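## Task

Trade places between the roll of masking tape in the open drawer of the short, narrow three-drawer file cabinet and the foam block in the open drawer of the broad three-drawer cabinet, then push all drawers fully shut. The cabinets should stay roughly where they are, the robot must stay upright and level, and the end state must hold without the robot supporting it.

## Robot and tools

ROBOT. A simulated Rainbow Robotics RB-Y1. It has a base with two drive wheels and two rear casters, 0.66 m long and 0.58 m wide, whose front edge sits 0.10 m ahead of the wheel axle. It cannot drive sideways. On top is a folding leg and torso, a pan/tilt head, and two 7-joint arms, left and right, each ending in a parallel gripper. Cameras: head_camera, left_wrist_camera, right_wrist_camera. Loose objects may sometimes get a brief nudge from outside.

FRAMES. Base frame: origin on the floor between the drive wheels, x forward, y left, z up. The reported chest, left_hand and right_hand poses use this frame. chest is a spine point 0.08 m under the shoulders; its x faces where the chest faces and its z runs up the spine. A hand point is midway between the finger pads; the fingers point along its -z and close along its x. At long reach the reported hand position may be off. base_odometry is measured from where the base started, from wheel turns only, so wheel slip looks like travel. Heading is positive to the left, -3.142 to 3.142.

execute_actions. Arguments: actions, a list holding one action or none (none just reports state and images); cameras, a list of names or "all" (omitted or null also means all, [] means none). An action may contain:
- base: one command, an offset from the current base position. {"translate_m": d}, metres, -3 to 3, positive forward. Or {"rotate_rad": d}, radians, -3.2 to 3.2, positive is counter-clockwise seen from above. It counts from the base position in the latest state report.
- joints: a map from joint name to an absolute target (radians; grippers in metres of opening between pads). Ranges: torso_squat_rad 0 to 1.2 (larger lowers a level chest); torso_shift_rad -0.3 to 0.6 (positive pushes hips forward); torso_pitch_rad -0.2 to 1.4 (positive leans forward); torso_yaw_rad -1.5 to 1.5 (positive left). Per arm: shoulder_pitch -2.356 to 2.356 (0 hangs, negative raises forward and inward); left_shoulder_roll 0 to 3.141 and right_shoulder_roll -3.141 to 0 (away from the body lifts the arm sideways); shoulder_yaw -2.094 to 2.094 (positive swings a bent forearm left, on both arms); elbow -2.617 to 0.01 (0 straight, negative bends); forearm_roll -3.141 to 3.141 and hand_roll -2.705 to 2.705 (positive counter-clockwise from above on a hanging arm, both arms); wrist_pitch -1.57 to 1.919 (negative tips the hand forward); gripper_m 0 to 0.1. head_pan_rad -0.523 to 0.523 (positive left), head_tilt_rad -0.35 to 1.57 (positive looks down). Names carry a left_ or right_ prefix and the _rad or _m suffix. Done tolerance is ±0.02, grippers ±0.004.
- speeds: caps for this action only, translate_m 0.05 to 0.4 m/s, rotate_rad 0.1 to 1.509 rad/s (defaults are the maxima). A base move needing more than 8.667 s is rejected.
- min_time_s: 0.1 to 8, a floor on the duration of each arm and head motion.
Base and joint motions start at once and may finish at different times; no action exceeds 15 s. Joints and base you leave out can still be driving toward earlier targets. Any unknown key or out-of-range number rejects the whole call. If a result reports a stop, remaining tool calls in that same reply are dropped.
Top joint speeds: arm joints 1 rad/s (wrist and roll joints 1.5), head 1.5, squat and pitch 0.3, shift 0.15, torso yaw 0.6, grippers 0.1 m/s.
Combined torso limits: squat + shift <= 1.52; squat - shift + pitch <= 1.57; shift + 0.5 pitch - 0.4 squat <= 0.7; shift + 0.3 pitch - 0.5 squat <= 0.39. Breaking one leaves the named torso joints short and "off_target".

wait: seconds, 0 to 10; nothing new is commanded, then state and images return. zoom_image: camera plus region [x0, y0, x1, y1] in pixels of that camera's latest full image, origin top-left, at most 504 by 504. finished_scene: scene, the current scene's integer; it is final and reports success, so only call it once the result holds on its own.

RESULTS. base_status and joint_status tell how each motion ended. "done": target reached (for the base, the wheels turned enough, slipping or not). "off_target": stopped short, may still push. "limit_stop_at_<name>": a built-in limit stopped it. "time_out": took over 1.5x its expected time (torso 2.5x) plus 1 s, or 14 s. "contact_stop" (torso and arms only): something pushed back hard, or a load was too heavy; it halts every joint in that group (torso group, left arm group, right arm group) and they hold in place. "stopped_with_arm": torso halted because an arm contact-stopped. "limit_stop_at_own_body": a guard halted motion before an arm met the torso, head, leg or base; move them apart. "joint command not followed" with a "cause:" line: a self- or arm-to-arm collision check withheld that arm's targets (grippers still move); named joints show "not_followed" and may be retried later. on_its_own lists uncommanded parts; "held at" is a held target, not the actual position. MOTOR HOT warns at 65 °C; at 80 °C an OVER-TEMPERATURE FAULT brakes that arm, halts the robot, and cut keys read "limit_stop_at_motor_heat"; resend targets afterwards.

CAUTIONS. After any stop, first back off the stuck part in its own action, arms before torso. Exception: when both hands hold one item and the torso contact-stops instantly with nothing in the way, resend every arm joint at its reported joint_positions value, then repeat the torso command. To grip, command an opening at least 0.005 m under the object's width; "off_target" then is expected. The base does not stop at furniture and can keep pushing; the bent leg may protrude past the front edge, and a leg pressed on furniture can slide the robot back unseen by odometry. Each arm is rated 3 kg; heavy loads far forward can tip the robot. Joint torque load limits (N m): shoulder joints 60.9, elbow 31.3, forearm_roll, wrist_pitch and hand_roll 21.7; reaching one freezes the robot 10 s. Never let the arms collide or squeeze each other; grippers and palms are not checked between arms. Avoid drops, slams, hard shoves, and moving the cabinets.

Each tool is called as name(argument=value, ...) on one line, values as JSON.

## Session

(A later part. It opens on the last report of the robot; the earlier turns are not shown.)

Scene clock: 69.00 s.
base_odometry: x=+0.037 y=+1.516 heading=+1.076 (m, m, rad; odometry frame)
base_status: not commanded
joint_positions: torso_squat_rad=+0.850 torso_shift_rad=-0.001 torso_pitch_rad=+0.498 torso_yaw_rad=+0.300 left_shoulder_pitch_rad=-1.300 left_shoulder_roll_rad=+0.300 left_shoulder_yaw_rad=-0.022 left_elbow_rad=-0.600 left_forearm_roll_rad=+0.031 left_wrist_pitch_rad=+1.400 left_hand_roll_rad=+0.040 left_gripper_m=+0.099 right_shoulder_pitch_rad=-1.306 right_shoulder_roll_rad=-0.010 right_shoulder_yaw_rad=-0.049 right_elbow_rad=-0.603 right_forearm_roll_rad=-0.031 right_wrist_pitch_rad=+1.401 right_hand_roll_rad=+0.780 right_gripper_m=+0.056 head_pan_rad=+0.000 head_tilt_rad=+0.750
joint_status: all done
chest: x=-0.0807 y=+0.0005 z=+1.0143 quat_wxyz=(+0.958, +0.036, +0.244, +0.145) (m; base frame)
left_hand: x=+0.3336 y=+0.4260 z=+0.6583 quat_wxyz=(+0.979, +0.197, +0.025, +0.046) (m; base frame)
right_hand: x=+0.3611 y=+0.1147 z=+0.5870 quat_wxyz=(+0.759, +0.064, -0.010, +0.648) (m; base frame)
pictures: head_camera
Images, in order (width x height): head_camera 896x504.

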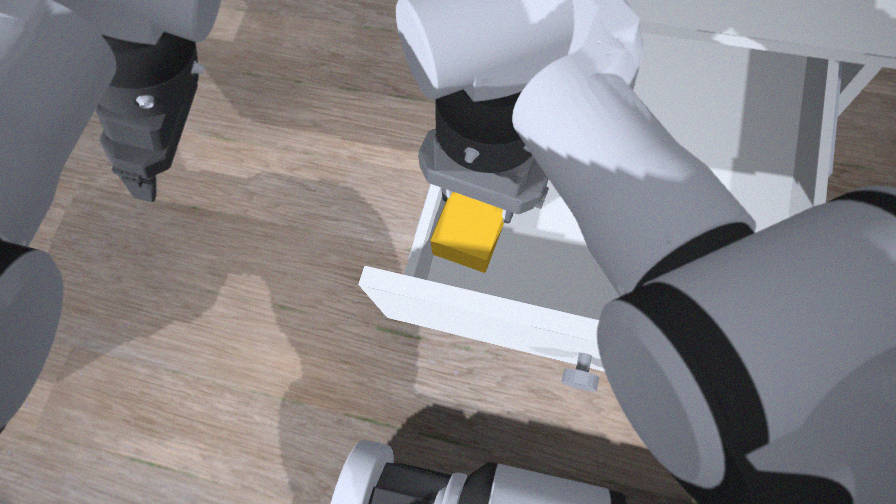

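execute_actions(actions=[{"joints":{"right_gripper_m":0.07}}], cameras=[])

execute_actions(actions=[{"joints":{"torso_squat_rad":0.55}}], cameras=[])

execute_actions(actions=[{"joints":{"torso_yaw_rad":0,"right_shoulder_roll_rad":-0.15,"right_hand_roll_rad":1.2}}], cameras=["head_camera","right_wrist_camera"])

Scene clock: 70.70 s.
base_odometry: x=+0.037 y=+1.516 heading=+1.076 (m, m, rad; odometry frame)
base_status: not commanded
joint_positions: torso_squat_rad=+0.850 torso_shift_rad=+0.000 torso_pitch_rad=+0.500 torso_yaw_rad=+0.300 left_shoulder_pitch_rad=-1.300 left_shoulder_roll_rad=+0.300 left_shoulder_yaw_rad=-0.022 left_elbow_rad=-0.600 left_forearm_roll_rad=+0.031 left_wrist_pitch_rad=+1.400 left_hand_roll_rad=+0.040 left_gripper_m=+0.099 right_shoulder_pitch_rad=-1.300 right_shoulder_roll_rad=-0.011 right_shoulder_yaw_rad=-0.049 right_elbow_rad=-0.600 right_forearm_roll_rad=-0.030 right_wrist_pitch_rad=+1.400 right_hand_roll_rad=+0.780 right_gripper_m=+0.069 head_pan_rad=+0.000 head_tilt_rad=+0.750
joint_status: all done
chest: x=-0.0798 y=+0.0005 z=+1.0141 quat_wxyz=(+0.958, +0.036, +0.245, +0.145) (m; base frame)
left_hand: x=+0.3338 y=+0.4260 z=+0.6573 quat_wxyz=(+0.979, +0.197, +0.026, +0.045) (m; base frame)
right_hand: x=+0.3590 y=+0.1119 z=+0.5827 quat_wxyz=(+0.760, +0.065, -0.005, +0.647) (m; base frame)
pictures: none
No camera images: the call's "cameras" was empty. Leave "cameras" out to get every camera's image.

Scene clock: 72.50 s.
base_odometry: x=+0.037 y=+1.516 heading=+1.076 (m, m, rad; odometry frame)
base_status: not commanded
joint_positions: torso_squat_rad=+0.550 torso_shift_rad=+0.000 torso_pitch_rad=+0.500 torso_yaw_rad=+0.300 left_shoulder_pitch_rad=-1.300 left_shoulder_roll_rad=+0.300 left_shoulder_yaw_rad=-0.022 left_elbow_rad=-0.600 left_forearm_roll_rad=+0.031 left_wrist_pitch_rad=+1.400 left_hand_roll_rad=+0.040 left_gripper_m=+0.099 right_shoulder_pitch_rad=-1.300 right_shoulder_roll_rad=-0.010 right_shoulder_yaw_rad=-0.049 right_elbow_rad=-0.600 right_forearm_roll_rad=-0.031 right_wrist_pitch_rad=+1.400 right_hand_roll_rad=+0.780 right_gripper_m=+0.070 head_pan_rad=+0.000 head_tilt_rad=+0.750
joint_status: all done
chest: x=-0.0797 y=+0.0006 z=+1.1488 quat_wxyz=(+0.958, +0.036, +0.245, +0.145) (m; base frame)
left_hand: x=+0.3338 y=+0.4261 z=+0.7919 quat_wxyz=(+0.979, +0.197, +0.026, +0.045) (m; base frame)
right_hand: x=+0.3584 y=+0.1126 z=+0.7171 quat_wxyz=(+0.759, +0.066, -0.005, +0.647) (m; base frame)
pictures: none
No camera images: the call's "cameras" was empty. Leave "cameras" out to get every camera's image.

Scene clock: 74.27 s.
base_odometry: x=+0.037 y=+1.516 heading=+1.076 (m, m, rad; odometry frame)
base_status: not commanded
joint_positions: torso_squat_rad=+0.550 torso_shift_rad=+0.000 torso_pitch_rad=+0.500 torso_yaw_rad=+0.000 left_shoulder_pitch_rad=-1.300 left_shoulder_roll_rad=+0.300 left_shoulder_yaw_rad=-0.022 left_elbow_rad=-0.600 left_forearm_roll_rad=+0.031 left_wrist_pitch_rad=+1.400 left_hand_roll_rad=+0.040 left_gripper_m=+0.099 right_shoulder_pitch_rad=-1.300 right_shoulder_roll_rad=-0.150 right_shoulder_yaw_rad=-0.049 right_elbow_rad=-0.600 right_forearm_roll_rad=-0.031 right_wrist_pitch_rad=+1.400 right_hand_roll_rad=+1.200 right_gripper_m=+0.070 head_pan_rad=+0.000 head_tilt_rad=+0.750
joint_status: all done
chest: x=-0.0796 y=+0.0007 z=+1.1488 quat_wxyz=(+0.969, -0.001, +0.247, +0.000) (m; base frame)
left_hand: x=+0.4233 y=+0.2492 z=+0.7431 quat_wxyz=(+0.988, +0.128, +0.003, -0.085) (m; base frame)
right_hand: x=+0.3979 y=-0.1535 z=+0.7235 quat_wxyz=(+0.742, -0.032, +0.046, +0.668) (m; base frame)
pictures: head_camera, right_wrist_camera
Images, in order (width x height): head_camera 896x504, right_wrist_camera 644x364.

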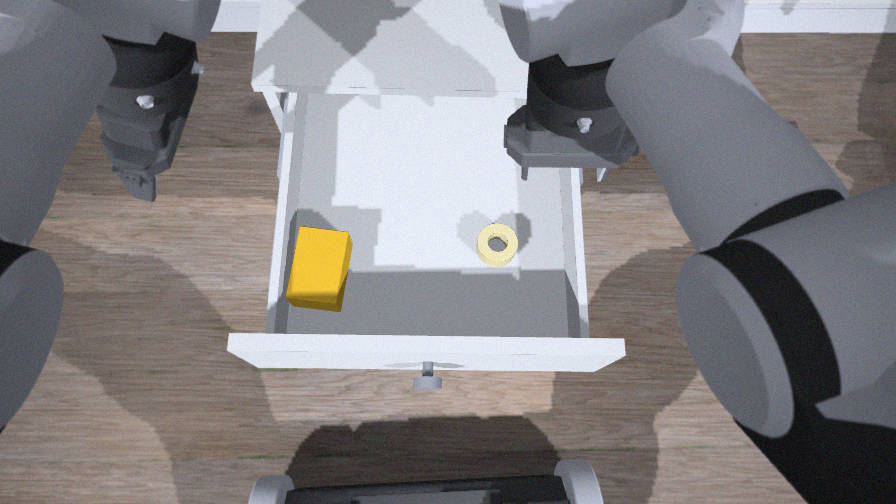

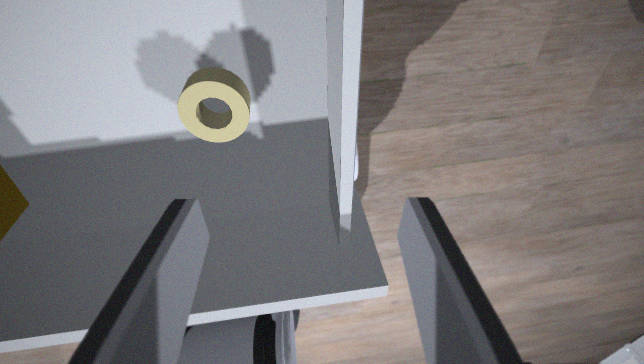

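execute_actions(actions=[{"joints":{"right_shoulder_roll_rad":0,"right_gripper_m":0.085}}], cameras=[])

execute_actions(actions=[{"joints":{"torso_squat_rad":0.83}}], cameras=["right_wrist_camera"])

Scene clock: 75.50 s.
base_odometry: x=+0.037 y=+1.516 heading=+1.076 (m, m, rad; odometry frame)
base_status: not commanded
joint_positions: torso_squat_rad=+0.550 torso_shift_rad=+0.000 torso_pitch_rad=+0.500 torso_yaw_rad=+0.000 left_shoulder_pitch_rad=-1.300 left_shoulder_roll_rad=+0.300 left_shoulder_yaw_rad=-0.022 left_elbow_rad=-0.600 left_forearm_roll_rad=+0.031 left_wrist_pitch_rad=+1.400 left_hand_roll_rad=+0.040 left_gripper_m=+0.099 right_shoulder_pitch_rad=-1.300 right_shoulder_roll_rad=+0.000 right_shoulder_yaw_rad=-0.049 right_elbow_rad=-0.600 right_forearm_roll_rad=-0.031 right_wrist_pitch_rad=+1.400 right_hand_roll_rad=+1.200 right_gripper_m=+0.085 head_pan_rad=+0.000 head_tilt_rad=+0.750
joint_status: all done
chest: x=-0.0796 y=+0.0007 z=+1.1488 quat_wxyz=(+0.969, -0.001, +0.247, +0.000) (m; base frame)
left_hand: x=+0.4233 y=+0.2494 z=+0.7431 quat_wxyz=(+0.988, +0.128, +0.003, -0.085) (m; base frame)
right_hand: x=+0.3617 y=-0.0607 z=+0.7138 quat_wxyz=(+0.707, +0.020, +0.029, +0.707) (m; base frame)
pictures: none
No camera images: the call's "cameras" was empty. Leave "cameras" out to get every camera's image.

Scene clock: 77.27 s.
base_odometry: x=+0.037 y=+1.516 heading=+1.076 (m, m, rad; odometry frame)
base_status: not commanded
joint_positions: torso_squat_rad=+0.830 torso_shift_rad=+0.000 torso_pitch_rad=+0.500 torso_yaw_rad=+0.000 left_shoulder_pitch_rad=-1.300 left_shoulder_roll_rad=+0.300 left_shoulder_yaw_rad=-0.022 left_elbow_rad=-0.600 left_forearm_roll_rad=+0.031 left_wrist_pitch_rad=+1.400 left_hand_roll_rad=+0.040 left_gripper_m=+0.099 right_shoulder_pitch_rad=-1.300 right_shoulder_roll_rad=+0.000 right_shoulder_yaw_rad=-0.049 right_elbow_rad=-0.600 right_forearm_roll_rad=-0.031 right_wrist_pitch_rad=+1.400 right_hand_roll_rad=+1.200 right_gripper_m=+0.085 head_pan_rad=+0.000 head_tilt_rad=+0.750
joint_status: all done
chest: x=-0.0796 y=+0.0006 z=+1.0244 quat_wxyz=(+0.969, -0.001, +0.247, +0.000) (m; base frame)
left_hand: x=+0.4233 y=+0.2493 z=+0.6187 quat_wxyz=(+0.988, +0.128, +0.003, -0.085) (m; base frame)
right_hand: x=+0.3617 y=-0.0608 z=+0.5894 quat_wxyz=(+0.707, +0.020, +0.029, +0.707) (m; base frame)
pictures: right_wrist_camera
Images, in order (width x height): right_wrist_camera 644x364.

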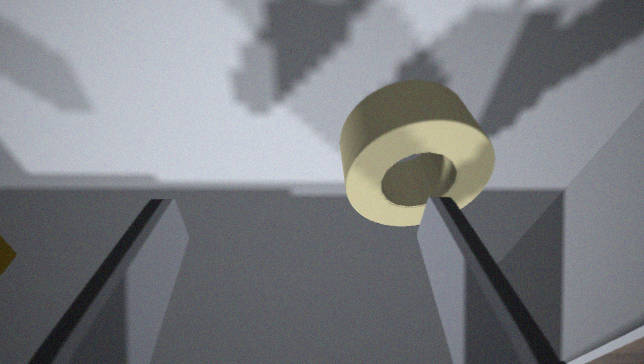

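execute_actions(actions=[{"joints":{"right_shoulder_roll_rad":-0.06}}], cameras=["right_wrist_camera"])

Scene clock: 79.43 s.
base_odometry: x=+0.037 y=+1.516 heading=+1.076 (m, m, rad; odometry frame)
base_status: not commanded
joint_positions: torso_squat_rad=+0.830 torso_shift_rad=+0.000 torso_pitch_rad=+0.500 torso_yaw_rad=+0.000 left_shoulder_pitch_rad=-1.300 left_shoulder_roll_rad=+0.300 left_shoulder_yaw_rad=-0.022 left_elbow_rad=-0.600 left_forearm_roll_rad=+0.031 left_wrist_pitch_rad=+1.400 left_hand_roll_rad=+0.040 left_gripper_m=+0.099 right_shoulder_pitch_rad=-1.300 right_shoulder_roll_rad=-0.060 right_shoulder_yaw_rad=-0.049 right_elbow_rad=-0.600 right_forearm_roll_rad=-0.031 right_wrist_pitch_rad=+1.400 right_hand_roll_rad=+1.200 right_gripper_m=+0.085 head_pan_rad=+0.000 head_tilt_rad=+0.750
joint_status: all done
chest: x=-0.0796 y=+0.0006 z=+1.0244 quat_wxyz=(+0.969, -0.001, +0.247, +0.000) (m; base frame)
left_hand: x=+0.4234 y=+0.2492 z=+0.6187 quat_wxyz=(+0.988, +0.128, +0.003, -0.085) (m; base frame)
right_hand: x=+0.3774 y=-0.0977 z=+0.5919 quat_wxyz=(+0.721, -0.001, +0.036, +0.692) (m; base frame)
pictures: right_wrist_camera
Images, in order (width x height): right_wrist_camera 644x364.

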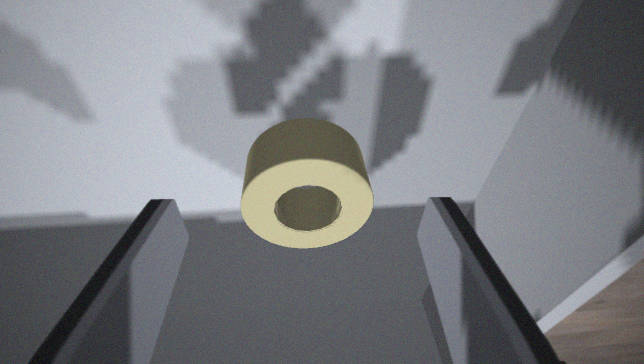

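execute_actions(actions=[{"joints":{"torso_squat_rad":0.88}}], cameras=["right_wrist_camera"])

execute_actions(actions=[{"joints":{"right_gripper_m":0.02}}], cameras=["right_wrist_camera"])

Scene clock: 80.77 s.
base_odometry: x=+0.037 y=+1.516 heading=+1.076 (m, m, rad; odometry frame)
base_status: not commanded
joint_positions: torso_squat_rad=+0.880 torso_shift_rad=+0.000 torso_pitch_rad=+0.500 torso_yaw_rad=+0.000 left_shoulder_pitch_rad=-1.300 left_shoulder_roll_rad=+0.300 left_shoulder_yaw_rad=-0.022 left_elbow_rad=-0.600 left_forearm_roll_rad=+0.031 left_wrist_pitch_rad=+1.400 left_hand_roll_rad=+0.040 left_gripper_m=+0.099 right_shoulder_pitch_rad=-1.300 right_shoulder_roll_rad=-0.060 right_shoulder_yaw_rad=-0.049 right_elbow_rad=-0.600 right_forearm_roll_rad=-0.031 right_wrist_pitch_rad=+1.400 right_hand_roll_rad=+1.200 right_gripper_m=+0.085 head_pan_rad=+0.000 head_tilt_rad=+0.750
joint_status: all done
chest: x=-0.0796 y=+0.0006 z=+0.9980 quat_wxyz=(+0.969, -0.001, +0.247, +0.000) (m; base frame)
left_hand: x=+0.4233 y=+0.2492 z=+0.5923 quat_wxyz=(+0.988, +0.128, +0.003, -0.085) (m; base frame)
right_hand: x=+0.3774 y=-0.0977 z=+0.5655 quat_wxyz=(+0.721, -0.001, +0.036, +0.692) (m; base frame)
pictures: right_wrist_camera
Images, in order (width x height): right_wrist_camera 644x364.

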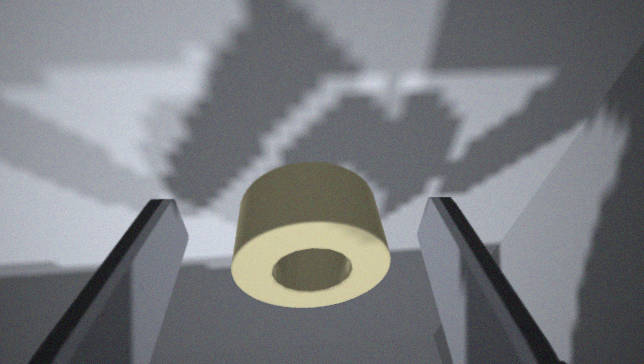

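Scene clock: 81.90 s.
base_odometry: x=+0.037 y=+1.516 heading=+1.076 (m, m, rad; odometry frame)
base_status: not commanded
joint_positions: torso_squat_rad=+0.880 torso_shift_rad=+0.000 torso_pitch_rad=+0.500 torso_yaw_rad=+0.000 left_shoulder_pitch_rad=-1.300 left_shoulder_roll_rad=+0.300 left_shoulder_yaw_rad=-0.022 left_elbow_rad=-0.600 left_forearm_roll_rad=+0.031 left_wrist_pitch_rad=+1.400 left_hand_roll_rad=+0.040 left_gripper_m=+0.099 right_shoulder_pitch_rad=-1.300 right_shoulder_roll_rad=-0.060 right_shoulder_yaw_rad=-0.049 right_elbow_rad=-0.600 right_forearm_roll_rad=-0.031 right_wrist_pitch_rad=+1.400 right_hand_roll_rad=+1.200 right_gripper_m=+0.050 head_pan_rad=+0.000 head_tilt_rad=+0.750
joint_status: right_gripper_m off_target (ended at +0.050, target +0.020)
chest: x=-0.0796 y=+0.0006 z=+0.9980 quat_wxyz=(+0.969, -0.001, +0.247, +0.000) (m; base frame)
left_hand: x=+0.4233 y=+0.2492 z=+0.5923 quat_wxyz=(+0.988, +0.128, +0.003, -0.085) (m; base frame)
right_hand: x=+0.3774 y=-0.0977 z=+0.5655 quat_wxyz=(+0.721, -0.001, +0.036, +0.692) (m; base frame)
pictures: right_wrist_camera
Images, in order (width x height): right_wrist_camera 644x364.

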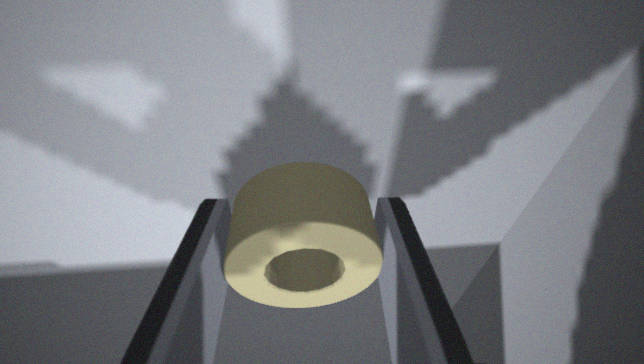

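execute_actions(actions=[{"joints":{"torso_squat_rad":0.5}}], cameras=["right_wrist_camera"])

execute_actions(actions=[{"base":{"translate_m":-0.4}}], cameras=[])

execute_actions(actions=[{"joints":{"torso_squat_rad":0.9,"left_shoulder_pitch_rad":-1.3,"left_shoulder_roll_rad":0.1,"left_elbow_rad":-0.1,"left_wrist_pitch_rad":0,"left_hand_roll_rad":0,"left_gripper_m":0,"right_shoulder_pitch_rad":-0.8,"right_elbow_rad":-1.6,"right_wrist_pitch_rad":1.9,"head_tilt_rad":0.4}}], cameras=[])

execute_actions(actions=[{"base":{"translate_m":0.36},"speeds":{"translate_m":0.12}}])

Scene clock: 84.87 s.
base_odometry: x=+0.037 y=+1.516 heading=+1.076 (m, m, rad; odometry frame)
base_status: not commanded
joint_positions: torso_squat_rad=+0.500 torso_shift_rad=+0.000 torso_pitch_rad=+0.500 torso_yaw_rad=+0.000 left_shoulder_pitch_rad=-1.300 left_shoulder_roll_rad=+0.300 left_shoulder_yaw_rad=-0.022 left_elbow_rad=-0.600 left_forearm_roll_rad=+0.031 left_wrist_pitch_rad=+1.400 left_hand_roll_rad=+0.040 left_gripper_m=+0.099 right_shoulder_pitch_rad=-1.300 right_shoulder_roll_rad=-0.060 right_shoulder_yaw_rad=-0.049 right_elbow_rad=-0.600 right_forearm_roll_rad=-0.031 right_wrist_pitch_rad=+1.400 right_hand_roll_rad=+1.200 right_gripper_m=+0.050 head_pan_rad=+0.000 head_tilt_rad=+0.750
joint_status: all done
chest: x=-0.0796 y=+0.0007 z=+1.1664 quat_wxyz=(+0.969, -0.001, +0.247, +0.000) (m; base frame)
left_hand: x=+0.4233 y=+0.2493 z=+0.7607 quat_wxyz=(+0.988, +0.128, +0.003, -0.085) (m; base frame)
right_hand: x=+0.3774 y=-0.0976 z=+0.7339 quat_wxyz=(+0.721, -0.001, +0.036, +0.692) (m; base frame)
pictures: right_wrist_camera
Images, in order (width x height): right_wrist_camera 644x364.

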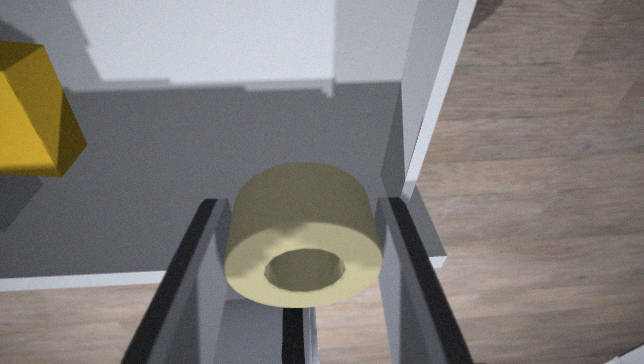

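Scene clock: 87.50 s.
base_odometry: x=-0.153 y=+1.164 heading=+1.075 (m, m, rad; odometry frame)
base_status: done
joint_positions: torso_squat_rad=+0.500 torso_shift_rad=+0.000 torso_pitch_rad=+0.500 torso_yaw_rad=+0.000 left_shoulder_pitch_rad=-1.300 left_shoulder_roll_rad=+0.300 left_shoulder_yaw_rad=-0.022 left_elbow_rad=-0.600 left_forearm_roll_rad=+0.031 left_wrist_pitch_rad=+1.400 left_hand_roll_rad=+0.040 left_gripper_m=+0.099 right_shoulder_pitch_rad=-1.300 right_shoulder_roll_rad=-0.060 right_shoulder_yaw_rad=-0.049 right_elbow_rad=-0.600 right_forearm_roll_rad=-0.031 right_wrist_pitch_rad=+1.400 right_hand_roll_rad=+1.200 right_gripper_m=+0.050 head_pan_rad=+0.000 head_tilt_rad=+0.750
joint_status: not commanded
chest: x=-0.0797 y=+0.0007 z=+1.1664 quat_wxyz=(+0.969, -0.001, +0.247, +0.000) (m; base frame)
left_hand: x=+0.4233 y=+0.2493 z=+0.7607 quat_wxyz=(+0.988, +0.128, +0.003, -0.085) (m; base frame)
right_hand: x=+0.3773 y=-0.0976 z=+0.7339 quat_wxyz=(+0.721, -0.001, +0.036, +0.692) (m; base frame)
pictures: none
No camera images: the call's "cameras" was empty. Leave "cameras" out to get every camera's image.

Scene clock: 89.70 s.
base_odometry: x=-0.153 y=+1.164 heading=+1.075 (m, m, rad; odometry frame)
base_status: not commanded
joint_positions: torso_squat_rad=+0.900 torso_shift_rad=+0.000 torso_pitch_rad=+0.500 torso_yaw_rad=+0.000 left_shoulder_pitch_rad=-1.300 left_shoulder_roll_rad=+0.100 left_shoulder_yaw_rad=-0.022 left_elbow_rad=-0.100 left_forearm_roll_rad=+0.031 left_wrist_pitch_rad=+0.000 left_hand_roll_rad=+0.000 left_gripper_m=+0.000 right_shoulder_pitch_rad=-0.800 right_shoulder_roll_rad=-0.060 right_shoulder_yaw_rad=-0.049 right_elbow_rad=-1.600 right_forearm_roll_rad=-0.031 right_wrist_pitch_rad=+1.900 right_hand_roll_rad=+1.200 right_gripper_m=+0.050 head_pan_rad=+0.000 head_tilt_rad=+0.400
joint_status: all done
chest: x=-0.0796 y=+0.0006 z=+0.9871 quat_wxyz=(+0.969, -0.001, +0.247, +0.000) (m; base frame)
left_hand: x=+0.4963 y=+0.0941 z=+0.5281 quat_wxyz=(+0.895, -0.018, -0.408, -0.178) (m; base frame)
right_hand: x=+0.2982 y=-0.1493 z=+0.6123 quat_wxyz=(+0.761, +0.016, +0.013, +0.648) (m; base frame)
pictures: none
No camera images: the call's "cameras" was empty. Leave "cameras" out to get every camera's image.

Scene clock: 93.57 s.
base_odometry: x=+0.019 y=+1.481 heading=+1.075 (m, m, rad; odometry frame)
base_status: done
joint_positions: torso_squat_rad=+0.900 torso_shift_rad=+0.000 torso_pitch_rad=+0.500 torso_yaw_rad=+0.000 left_shoulder_pitch_rad=-1.300 left_shoulder_roll_rad=+0.100 left_shoulder_yaw_rad=-0.022 left_elbow_rad=-0.100 left_forearm_roll_rad=+0.031 left_wrist_pitch_rad=+0.000 left_hand_roll_rad=+0.000 left_gripper_m=+0.000 right_shoulder_pitch_rad=-0.800 right_shoulder_roll_rad=-0.060 right_shoulder_yaw_rad=-0.049 right_elbow_rad=-1.600 right_forearm_roll_rad=-0.031 right_wrist_pitch_rad=+1.900 right_hand_roll_rad=+1.200 right_gripper_m=+0.050 head_pan_rad=+0.000 head_tilt_rad=+0.400
joint_status: not commanded
chest: x=-0.0796 y=+0.0006 z=+0.9872 quat_wxyz=(+0.969, -0.001, +0.247, +0.000) (m; base frame)
left_hand: x=+0.4961 y=+0.0940 z=+0.5279 quat_wxyz=(+0.895, -0.018, -0.408, -0.178) (m; base frame)
right_hand: x=+0.2982 y=-0.1493 z=+0.6124 quat_wxyz=(+0.761, +0.016, +0.013, +0.648) (m; base frame)
pictures: head_camera, left_wrist_camera, right_wrist_camera
Images, in order (width x height): head_camera 896x504, left_wrist_camera 644x364, right_wrist_camera 644x364.

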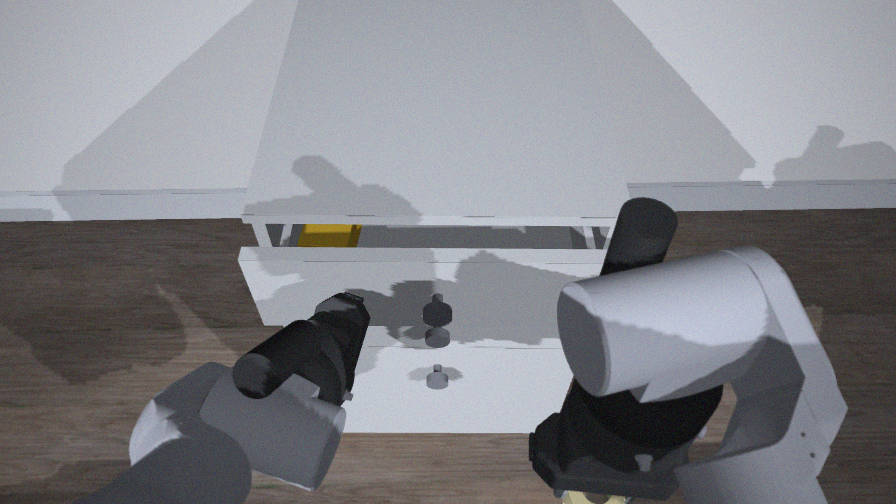

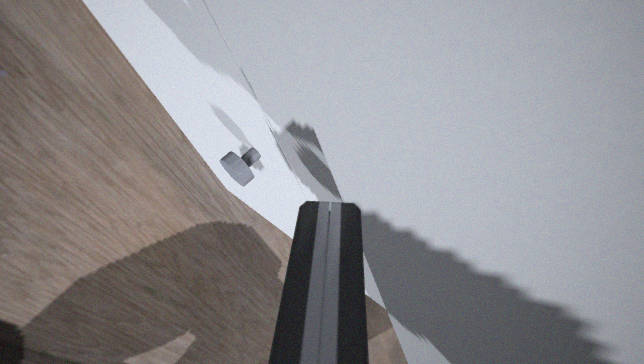

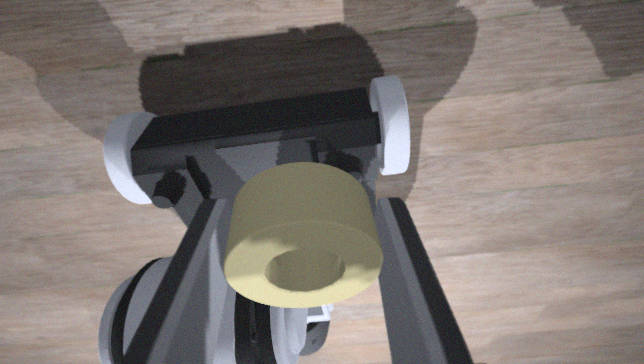

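execute_actions(actions=[{"base":{"translate_m":0.06},"speeds":{"translate_m":0.08}}], cameras=["head_camera"])

Scene clock: 95.17 s.
base_odometry: x=+0.047 y=+1.533 heading=+1.075 (m, m, rad; odometry frame)
base_status: done
joint_positions: torso_squat_rad=+0.900 torso_shift_rad=+0.000 torso_pitch_rad=+0.500 torso_yaw_rad=+0.000 left_shoulder_pitch_rad=-1.296 left_shoulder_roll_rad=+0.097 left_shoulder_yaw_rad=-0.022 left_elbow_rad=-0.097 left_forearm_roll_rad=+0.031 left_wrist_pitch_rad=+0.001 left_hand_roll_rad=+0.000 left_gripper_m=-0.001 right_shoulder_pitch_rad=-0.800 right_shoulder_roll_rad=-0.060 right_shoulder_yaw_rad=-0.049 right_elbow_rad=-1.600 right_forearm_roll_rad=-0.031 right_wrist_pitch_rad=+1.900 right_hand_roll_rad=+1.200 right_gripper_m=+0.050 head_pan_rad=+0.000 head_tilt_rad=+0.400
joint_status: not commanded
chest: x=-0.0799 y=+0.0006 z=+0.9872 quat_wxyz=(+0.969, -0.001, +0.247, +0.000) (m; base frame)
left_hand: x=+0.4926 y=+0.0937 z=+0.5249 quat_wxyz=(+0.897, -0.019, -0.405, -0.178) (m; base frame)
right_hand: x=+0.2981 y=-0.1492 z=+0.6125 quat_wxyz=(+0.761, +0.016, +0.013, +0.649) (m; base frame)
pictures: head_camera
Images, in order (width x height): head_camera 896x504.

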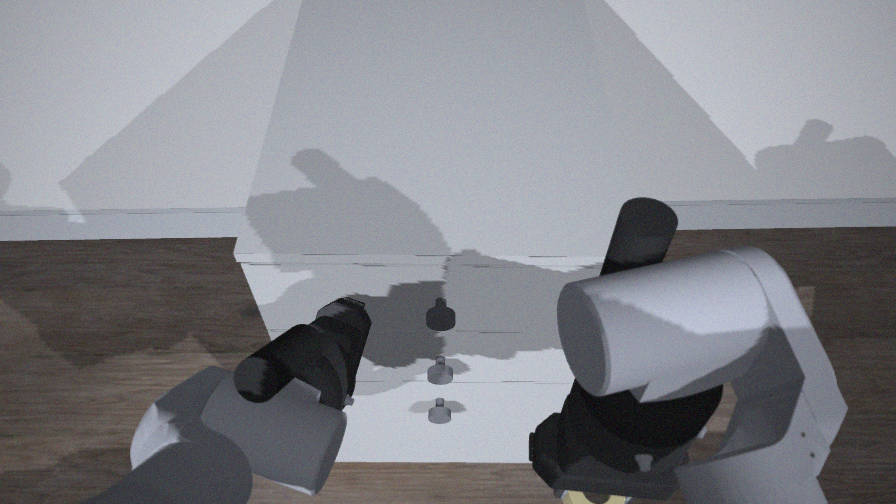

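execute_actions(actions=[{"base":{"translate_m":-0.5}}], cameras=[])

execute_actions(actions=[{"base":{"rotate_rad":-2.405},"joints":{"torso_squat_rad":0.4,"left_shoulder_pitch_rad":-0.5,"left_elbow_rad":-1.9,"left_wrist_pitch_rad":0.5,"right_shoulder_pitch_rad":-1.3,"right_elbow_rad":-0.6,"right_wrist_pitch_rad":1.4,"head_tilt_rad":0.3}}], cameras=["head_camera"])

execute_actions(actions=[{"base":{"translate_m":1.885}}], cameras=[])

execute_actions(actions=[{"base":{"rotate_rad":-0.734}}], cameras=["head_camera"])

Scene clock: 98.90 s.
base_odometry: x=-0.191 y=+1.093 heading=+1.076 (m, m, rad; odometry frame)
base_status: done
joint_positions: torso_squat_rad=+0.900 torso_shift_rad=+0.000 torso_pitch_rad=+0.500 torso_yaw_rad=+0.000 left_shoulder_pitch_rad=-1.300 left_shoulder_roll_rad=+0.100 left_shoulder_yaw_rad=-0.022 left_elbow_rad=-0.100 left_forearm_roll_rad=+0.031 left_wrist_pitch_rad=+0.000 left_hand_roll_rad=+0.000 left_gripper_m=+0.000 right_shoulder_pitch_rad=-0.800 right_shoulder_roll_rad=-0.060 right_shoulder_yaw_rad=-0.049 right_elbow_rad=-1.600 right_forearm_roll_rad=-0.031 right_wrist_pitch_rad=+1.900 right_hand_roll_rad=+1.200 right_gripper_m=+0.050 head_pan_rad=+0.000 head_tilt_rad=+0.400
joint_status: not commanded
chest: x=-0.0797 y=+0.0006 z=+0.9872 quat_wxyz=(+0.969, -0.001, +0.247, +0.000) (m; base frame)
left_hand: x=+0.4962 y=+0.0941 z=+0.5281 quat_wxyz=(+0.895, -0.018, -0.408, -0.178) (m; base frame)
right_hand: x=+0.2982 y=-0.1493 z=+0.6124 quat_wxyz=(+0.761, +0.016, +0.013, +0.648) (m; base frame)
pictures: none
No camera images: the call's "cameras" was empty. Leave "cameras" out to get every camera's image.

Scene clock: 103.60 s.
base_odometry: x=-0.191 y=+1.093 heading=-1.329 (m, m, rad; odometry frame)
base_status: done
joint_positions: torso_squat_rad=+0.400 torso_shift_rad=+0.000 torso_pitch_rad=+0.500 torso_yaw_rad=+0.000 left_shoulder_pitch_rad=-0.500 left_shoulder_roll_rad=+0.100 left_shoulder_yaw_rad=-0.022 left_elbow_rad=-1.900 left_forearm_roll_rad=+0.031 left_wrist_pitch_rad=+0.500 left_hand_roll_rad=+0.000 left_gripper_m=+0.000 right_shoulder_pitch_rad=-1.300 right_shoulder_roll_rad=-0.060 right_shoulder_yaw_rad=-0.049 right_elbow_rad=-0.600 right_forearm_roll_rad=-0.031 right_wrist_pitch_rad=+1.400 right_hand_roll_rad=+1.200 right_gripper_m=+0.050 head_pan_rad=+0.000 head_tilt_rad=+0.300
joint_status: all done
chest: x=-0.0797 y=+0.0007 z=+1.1968 quat_wxyz=(+0.969, -0.001, +0.247, +0.000) (m; base frame)
left_hand: x=+0.4554 y=+0.1383 z=+0.9919 quat_wxyz=(+0.769, -0.053, -0.632, -0.084) (m; base frame)
right_hand: x=+0.3774 y=-0.0975 z=+0.7644 quat_wxyz=(+0.721, -0.001, +0.035, +0.692) (m; base frame)
pictures: head_camera
Images, in order (width x height): head_camera 896x504.

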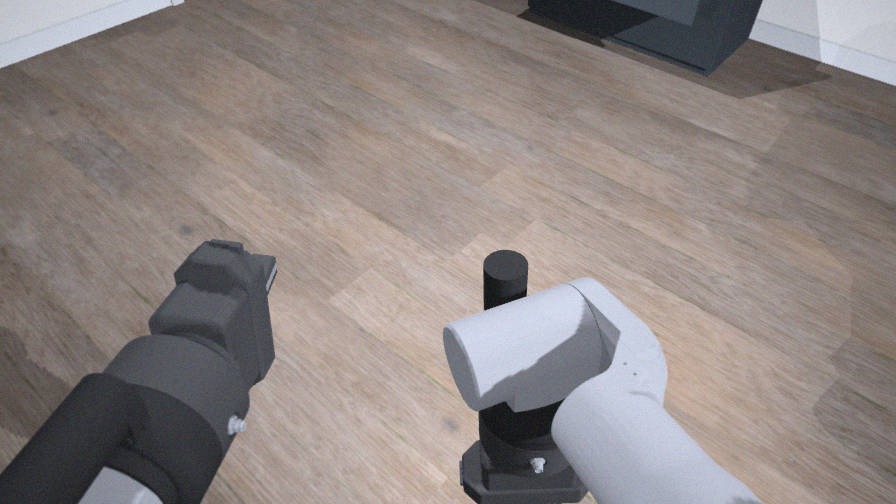

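Scene clock: 109.63 s.
base_odometry: x=+0.261 y=-0.737 heading=-1.329 (m, m, rad; odometry frame)
base_status: done
joint_positions: torso_squat_rad=+0.400 torso_shift_rad=+0.000 torso_pitch_rad=+0.500 torso_yaw_rad=+0.000 left_shoulder_pitch_rad=-0.500 left_shoulder_roll_rad=+0.100 left_shoulder_yaw_rad=-0.022 left_elbow_rad=-1.900 left_forearm_roll_rad=+0.031 left_wrist_pitch_rad=+0.500 left_hand_roll_rad=+0.000 left_gripper_m=+0.000 right_shoulder_pitch_rad=-1.300 right_shoulder_roll_rad=-0.060 right_shoulder_yaw_rad=-0.049 right_elbow_rad=-0.600 right_forearm_roll_rad=-0.031 right_wrist_pitch_rad=+1.400 right_hand_roll_rad=+1.200 right_gripper_m=+0.050 head_pan_rad=+0.000 head_tilt_rad=+0.300
joint_status: not commanded
chest: x=-0.0796 y=+0.0007 z=+1.1968 quat_wxyz=(+0.969, -0.001, +0.247, +0.000) (m; base frame)
left_hand: x=+0.4554 y=+0.1383 z=+0.9918 quat_wxyz=(+0.769, -0.053, -0.632, -0.084) (m; base frame)
right_hand: x=+0.3774 y=-0.0975 z=+0.7643 quat_wxyz=(+0.721, -0.001, +0.036, +0.692) (m; base frame)
pictures: none
No camera images: the call's "cameras" was empty. Leave "cameras" out to get every camera's image.

Scene clock: 112.37 s.
base_odometry: x=+0.261 y=-0.737 heading=-2.062 (m, m, rad; odometry frame)
base_status: done
joint_positions: torso_squat_rad=+0.400 torso_shift_rad=+0.000 torso_pitch_rad=+0.500 torso_yaw_rad=+0.000 left_shoulder_pitch_rad=-0.500 left_shoulder_roll_rad=+0.100 left_shoulder_yaw_rad=-0.022 left_elbow_rad=-1.900 left_forearm_roll_rad=+0.031 left_wrist_pitch_rad=+0.500 left_hand_roll_rad=+0.000 left_gripper_m=+0.000 right_shoulder_pitch_rad=-1.300 right_shoulder_roll_rad=-0.060 right_shoulder_yaw_rad=-0.049 right_elbow_rad=-0.600 right_forearm_roll_rad=-0.031 right_wrist_pitch_rad=+1.400 right_hand_roll_rad=+1.200 right_gripper_m=+0.050 head_pan_rad=+0.000 head_tilt_rad=+0.300
joint_status: not commanded
chest: x=-0.0796 y=+0.0007 z=+1.1968 quat_wxyz=(+0.969, -0.001, +0.247, +0.000) (m; base frame)
left_hand: x=+0.4554 y=+0.1383 z=+0.9918 quat_wxyz=(+0.769, -0.053, -0.632, -0.084) (m; base frame)
right_hand: x=+0.3774 y=-0.0975 z=+0.7643 quat_wxyz=(+0.721, -0.001, +0.036, +0.692) (m; base frame)
pictures: head_camera
Images, in order (width x height): head_camera 896x504.

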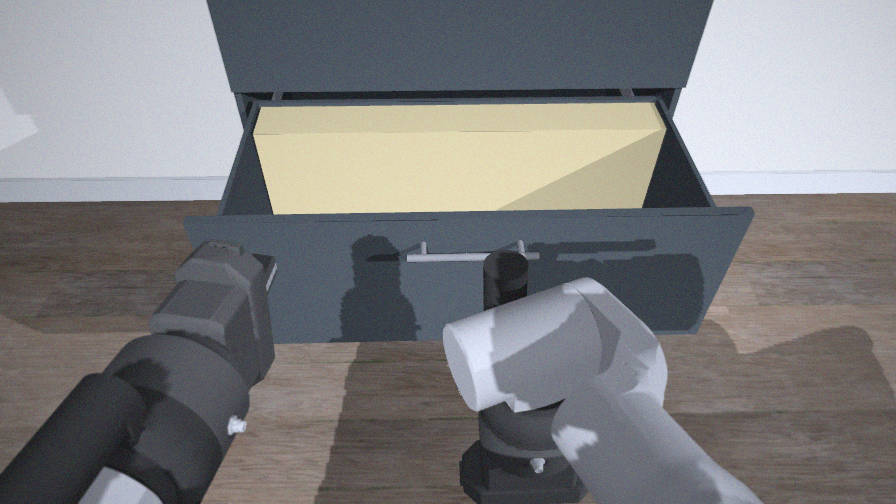

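execute_actions(actions=[{"base":{"translate_m":0.63},"joints":{"head_tilt_rad":0.75}}])

Scene clock: 115.50 s.
base_odometry: x=-0.037 y=-1.292 heading=-2.063 (m, m, rad; odometry frame)
base_status: done
joint_positions: torso_squat_rad=+0.400 torso_shift_rad=+0.000 torso_pitch_rad=+0.500 torso_yaw_rad=+0.000 left_shoulder_pitch_rad=-0.500 left_shoulder_roll_rad=+0.100 left_shoulder_yaw_rad=-0.022 left_elbow_rad=-1.900 left_forearm_roll_rad=+0.031 left_wrist_pitch_rad=+0.500 left_hand_roll_rad=+0.000 left_gripper_m=+0.000 right_shoulder_pitch_rad=-1.300 right_shoulder_roll_rad=-0.060 right_shoulder_yaw_rad=-0.049 right_elbow_rad=-0.600 right_forearm_roll_rad=-0.031 right_wrist_pitch_rad=+1.400 right_hand_roll_rad=+1.200 right_gripper_m=+0.050 head_pan_rad=+0.000 head_tilt_rad=+0.750
joint_status: all done
chest: x=-0.0796 y=+0.0007 z=+1.1968 quat_wxyz=(+0.969, -0.001, +0.247, +0.000) (m; base frame)
left_hand: x=+0.4554 y=+0.1383 z=+0.9918 quat_wxyz=(+0.769, -0.053, -0.632, -0.084) (m; base frame)
right_hand: x=+0.3774 y=-0.0975 z=+0.7643 quat_wxyz=(+0.721, -0.001, +0.036, +0.692) (m; base frame)
pictures: head_camera, left_wrist_camera, right_wrist_camera
Images, in order (width x height): head_camera 896x504, left_wrist_camera 644x364, right_wrist_camera 644x364.

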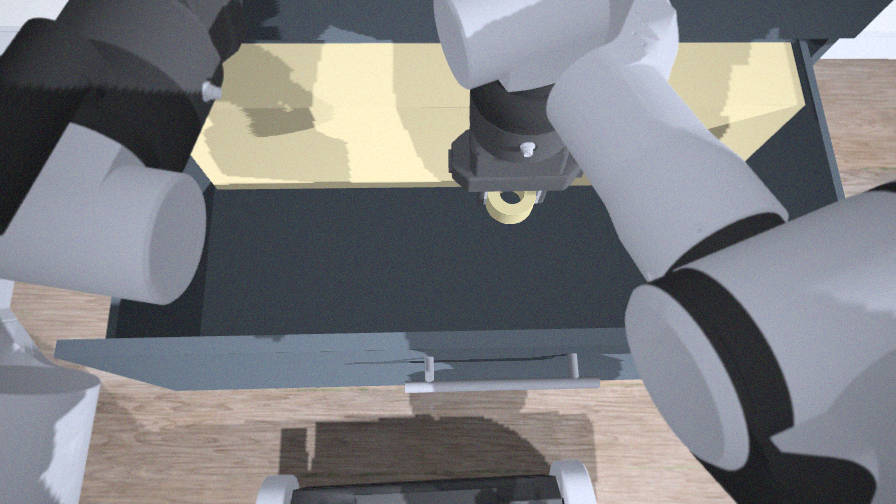

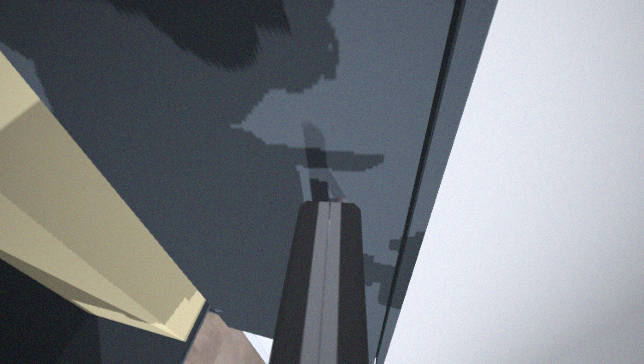

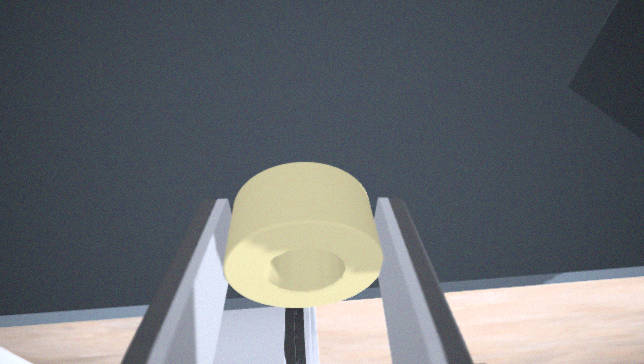

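execute_actions(actions=[{"joints":{"torso_squat_rad":1.04}}], cameras=["right_wrist_camera"])

execute_actions(actions=[{"joints":{"right_gripper_m":0.09}}], cameras=["right_wrist_camera"])

execute_actions(actions=[{"joints":{"torso_squat_rad":0.4}}], cameras=["head_camera"])

execute_actions(actions=[{"base":{"translate_m":-0.4}}], cameras=[])

execute_actions(actions=[{"joints":{"torso_squat_rad":0.85,"left_shoulder_pitch_rad":-1.3,"left_shoulder_roll_rad":0.22,"left_elbow_rad":-0.1,"left_wrist_pitch_rad":0,"right_shoulder_pitch_rad":-0.8,"right_elbow_rad":-1.6,"right_wrist_pitch_rad":1.9,"head_tilt_rad":0.4}}], cameras=[])

execute_actions(actions=[{"base":{"translate_m":0.42},"speeds":{"translate_m":0.12}}], cameras=["head_camera"])

Scene clock: 119.13 s.
base_odometry: x=-0.037 y=-1.292 heading=-2.063 (m, m, rad; odometry frame)
base_status: not commanded
joint_positions: torso_squat_rad=+1.040 torso_shift_rad=+0.000 torso_pitch_rad=+0.500 torso_yaw_rad=+0.000 left_shoulder_pitch_rad=-0.500 left_shoulder_roll_rad=+0.100 left_shoulder_yaw_rad=-0.022 left_elbow_rad=-1.900 left_forearm_roll_rad=+0.031 left_wrist_pitch_rad=+0.500 left_hand_roll_rad=+0.000 left_gripper_m=+0.000 right_shoulder_pitch_rad=-1.300 right_shoulder_roll_rad=-0.060 right_shoulder_yaw_rad=-0.049 right_elbow_rad=-0.600 right_forearm_roll_rad=-0.031 right_wrist_pitch_rad=+1.400 right_hand_roll_rad=+1.200 right_gripper_m=+0.050 head_pan_rad=+0.000 head_tilt_rad=+0.750
joint_status: all done
chest: x=-0.0796 y=+0.0005 z=+0.9064 quat_wxyz=(+0.969, -0.001, +0.247, +0.000) (m; base frame)
left_hand: x=+0.4554 y=+0.1382 z=+0.7014 quat_wxyz=(+0.769, -0.053, -0.632, -0.084) (m; base frame)
right_hand: x=+0.3774 y=-0.0977 z=+0.4739 quat_wxyz=(+0.721, -0.001, +0.036, +0.692) (m; base frame)
pictures: right_wrist_camera
Images, in order (width x height): right_wrist_camera 644x364.

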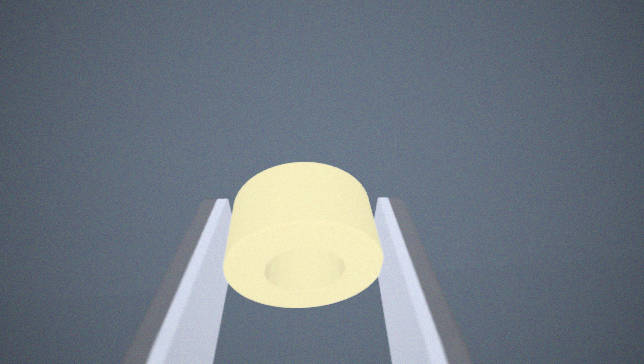

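Scene clock: 120.33 s.
base_odometry: x=-0.037 y=-1.292 heading=-2.063 (m, m, rad; odometry frame)
base_status: not commanded
joint_positions: torso_squat_rad=+1.040 torso_shift_rad=+0.000 torso_pitch_rad=+0.500 torso_yaw_rad=+0.000 left_shoulder_pitch_rad=-0.500 left_shoulder_roll_rad=+0.100 left_shoulder_yaw_rad=-0.022 left_elbow_rad=-1.900 left_forearm_roll_rad=+0.031 left_wrist_pitch_rad=+0.500 left_hand_roll_rad=+0.000 left_gripper_m=+0.000 right_shoulder_pitch_rad=-1.300 right_shoulder_roll_rad=-0.060 right_shoulder_yaw_rad=-0.049 right_elbow_rad=-0.600 right_forearm_roll_rad=-0.031 right_wrist_pitch_rad=+1.400 right_hand_roll_rad=+1.200 right_gripper_m=+0.090 head_pan_rad=+0.000 head_tilt_rad=+0.750
joint_status: all done
chest: x=-0.0796 y=+0.0005 z=+0.9064 quat_wxyz=(+0.969, -0.001, +0.247, +0.000) (m; base frame)
left_hand: x=+0.4554 y=+0.1382 z=+0.7014 quat_wxyz=(+0.769, -0.053, -0.632, -0.084) (m; base frame)
right_hand: x=+0.3774 y=-0.0977 z=+0.4739 quat_wxyz=(+0.721, -0.001, +0.036, +0.692) (m; base frame)
pictures: right_wrist_camera
Images, in order (width x height): right_wrist_camera 644x364.

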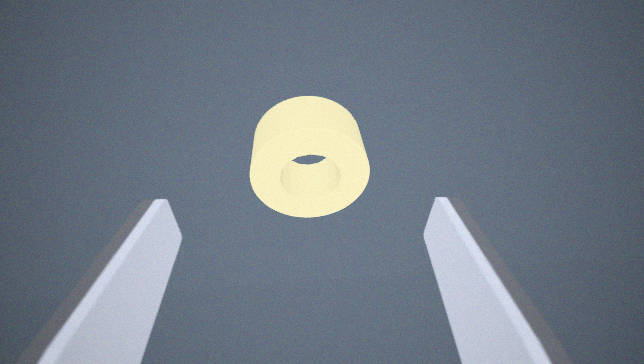

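Scene clock: 123.27 s.
base_odometry: x=-0.037 y=-1.292 heading=-2.063 (m, m, rad; odometry frame)
base_status: not commanded
joint_positions: torso_squat_rad=+0.400 torso_shift_rad=+0.000 torso_pitch_rad=+0.500 torso_yaw_rad=+0.000 left_shoulder_pitch_rad=-0.500 left_shoulder_roll_rad=+0.100 left_shoulder_yaw_rad=-0.022 left_elbow_rad=-1.900 left_forearm_roll_rad=+0.031 left_wrist_pitch_rad=+0.500 left_hand_roll_rad=+0.000 left_gripper_m=+0.000 right_shoulder_pitch_rad=-1.300 right_shoulder_roll_rad=-0.060 right_shoulder_yaw_rad=-0.049 right_elbow_rad=-0.600 right_forearm_roll_rad=-0.031 right_wrist_pitch_rad=+1.400 right_hand_roll_rad=+1.200 right_gripper_m=+0.090 head_pan_rad=+0.000 head_tilt_rad=+0.750
joint_status: all done
chest: x=-0.0797 y=+0.0007 z=+1.1968 quat_wxyz=(+0.969, -0.001, +0.247, +0.000) (m; base frame)
left_hand: x=+0.4554 y=+0.1383 z=+0.9918 quat_wxyz=(+0.769, -0.053, -0.632, -0.084) (m; base frame)
right_hand: x=+0.3774 y=-0.0975 z=+0.7643 quat_wxyz=(+0.721, -0.001, +0.036, +0.692) (m; base frame)
pictures: head_camera
Images, in order (width x height): head_camera 896x504.

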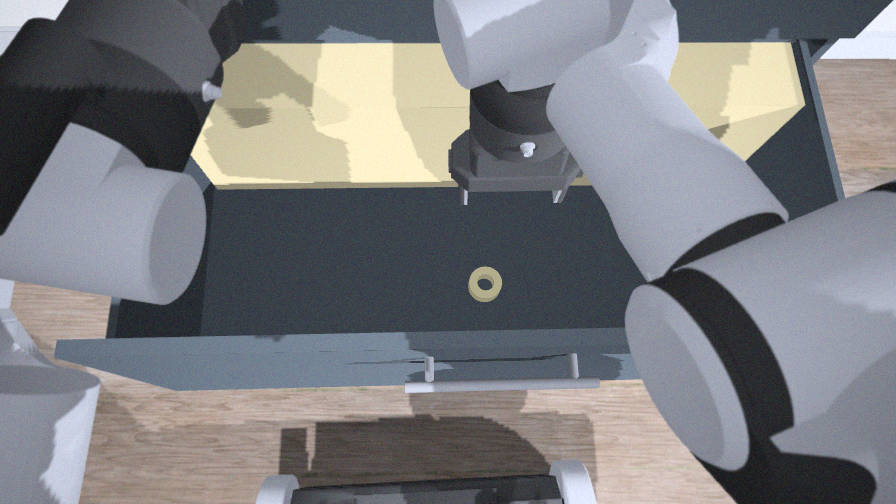

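Scene clock: 126.03 s.
base_odometry: x=+0.152 y=-0.939 heading=-2.064 (m, m, rad; odometry frame)
base_status: done
joint_positions: torso_squat_rad=+0.400 torso_shift_rad=+0.000 torso_pitch_rad=+0.500 torso_yaw_rad=+0.000 left_shoulder_pitch_rad=-0.500 left_shoulder_roll_rad=+0.100 left_shoulder_yaw_rad=-0.022 left_elbow_rad=-1.900 left_forearm_roll_rad=+0.031 left_wrist_pitch_rad=+0.500 left_hand_roll_rad=+0.000 left_gripper_m=+0.000 right_shoulder_pitch_rad=-1.300 right_shoulder_roll_rad=-0.060 right_shoulder_yaw_rad=-0.049 right_elbow_rad=-0.600 right_forearm_roll_rad=-0.031 right_wrist_pitch_rad=+1.400 right_hand_roll_rad=+1.200 right_gripper_m=+0.090 head_pan_rad=+0.000 head_tilt_rad=+0.750
joint_status: not commanded
chest: x=-0.0797 y=+0.0007 z=+1.1968 quat_wxyz=(+0.969, -0.001, +0.247, +0.000) (m; base frame)
left_hand: x=+0.4553 y=+0.1383 z=+0.9918 quat_wxyz=(+0.769, -0.053, -0.632, -0.084) (m; base frame)
right_hand: x=+0.3774 y=-0.0975 z=+0.7644 quat_wxyz=(+0.721, -0.001, +0.036, +0.692) (m; base frame)
pictures: none
No camera images: the call's "cameras" was empty. Leave "cameras" out to get every camera's image.

Scene clock: 128.73 s.
base_odometry: x=+0.152 y=-0.939 heading=-2.064 (m, m, rad; odometry frame)
base_status: not commanded
joint_positions: torso_squat_rad=+0.850 torso_shift_rad=+0.000 torso_pitch_rad=+0.500 torso_yaw_rad=+0.000 left_shoulder_pitch_rad=-1.300 left_shoulder_roll_rad=+0.220 left_shoulder_yaw_rad=-0.022 left_elbow_rad=-0.100 left_forearm_roll_rad=+0.031 left_wrist_pitch_rad=+0.000 left_hand_roll_rad=+0.000 left_gripper_m=+0.000 right_shoulder_pitch_rad=-0.800 right_shoulder_roll_rad=-0.060 right_shoulder_yaw_rad=-0.049 right_elbow_rad=-1.600 right_forearm_roll_rad=-0.031 right_wrist_pitch_rad=+1.900 right_hand_roll_rad=+1.200 right_gripper_m=+0.090 head_pan_rad=+0.000 head_tilt_rad=+0.400
joint_status: all done
chest: x=-0.0796 y=+0.0006 z=+1.0140 quat_wxyz=(+0.969, -0.001, +0.247, +0.000) (m; base frame)
left_hand: x=+0.5236 y=+0.1802 z=+0.5700 quat_wxyz=(+0.893, +0.038, -0.419, -0.159) (m; base frame)
right_hand: x=+0.2982 y=-0.1493 z=+0.6392 quat_wxyz=(+0.761, +0.016, +0.013, +0.648) (m; base frame)
pictures: none
No camera images: the call's "cameras" was empty. Leave "cameras" out to get every camera's image.

Scene clock: 133.03 s.
base_odometry: x=-0.047 y=-1.309 heading=-2.064 (m, m, rad; odometry frame)
base_status: done
joint_positions: torso_squat_rad=+0.850 torso_shift_rad=+0.000 torso_pitch_rad=+0.500 torso_yaw_rad=+0.000 left_shoulder_pitch_rad=-1.300 left_shoulder_roll_rad=+0.220 left_shoulder_yaw_rad=-0.022 left_elbow_rad=-0.100 left_forearm_roll_rad=+0.031 left_wrist_pitch_rad=+0.000 left_hand_roll_rad=+0.000 left_gripper_m=+0.000 right_shoulder_pitch_rad=-0.800 right_shoulder_roll_rad=-0.060 right_shoulder_yaw_rad=-0.049 right_elbow_rad=-1.600 right_forearm_roll_rad=-0.031 right_wrist_pitch_rad=+1.900 right_hand_roll_rad=+1.200 right_gripper_m=+0.090 head_pan_rad=+0.000 head_tilt_rad=+0.400
joint_status: not commanded
chest: x=-0.0796 y=+0.0006 z=+1.0140 quat_wxyz=(+0.969, -0.001, +0.247, +0.000) (m; base frame)
left_hand: x=+0.5235 y=+0.1801 z=+0.5699 quat_wxyz=(+0.893, +0.038, -0.419, -0.159) (m; base frame)
right_hand: x=+0.2982 y=-0.1492 z=+0.6392 quat_wxyz=(+0.761, +0.016, +0.013, +0.649) (m; base frame)
pictures: head_camera
Images, in order (width x height): head_camera 896x504.

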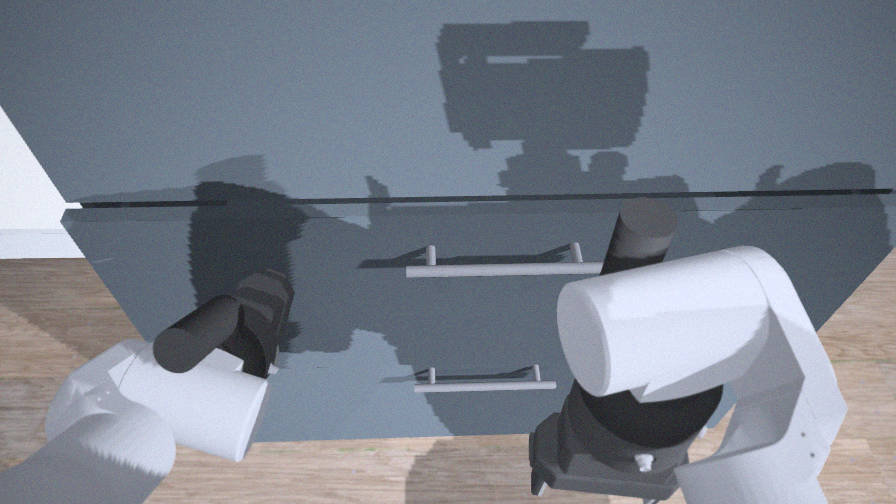

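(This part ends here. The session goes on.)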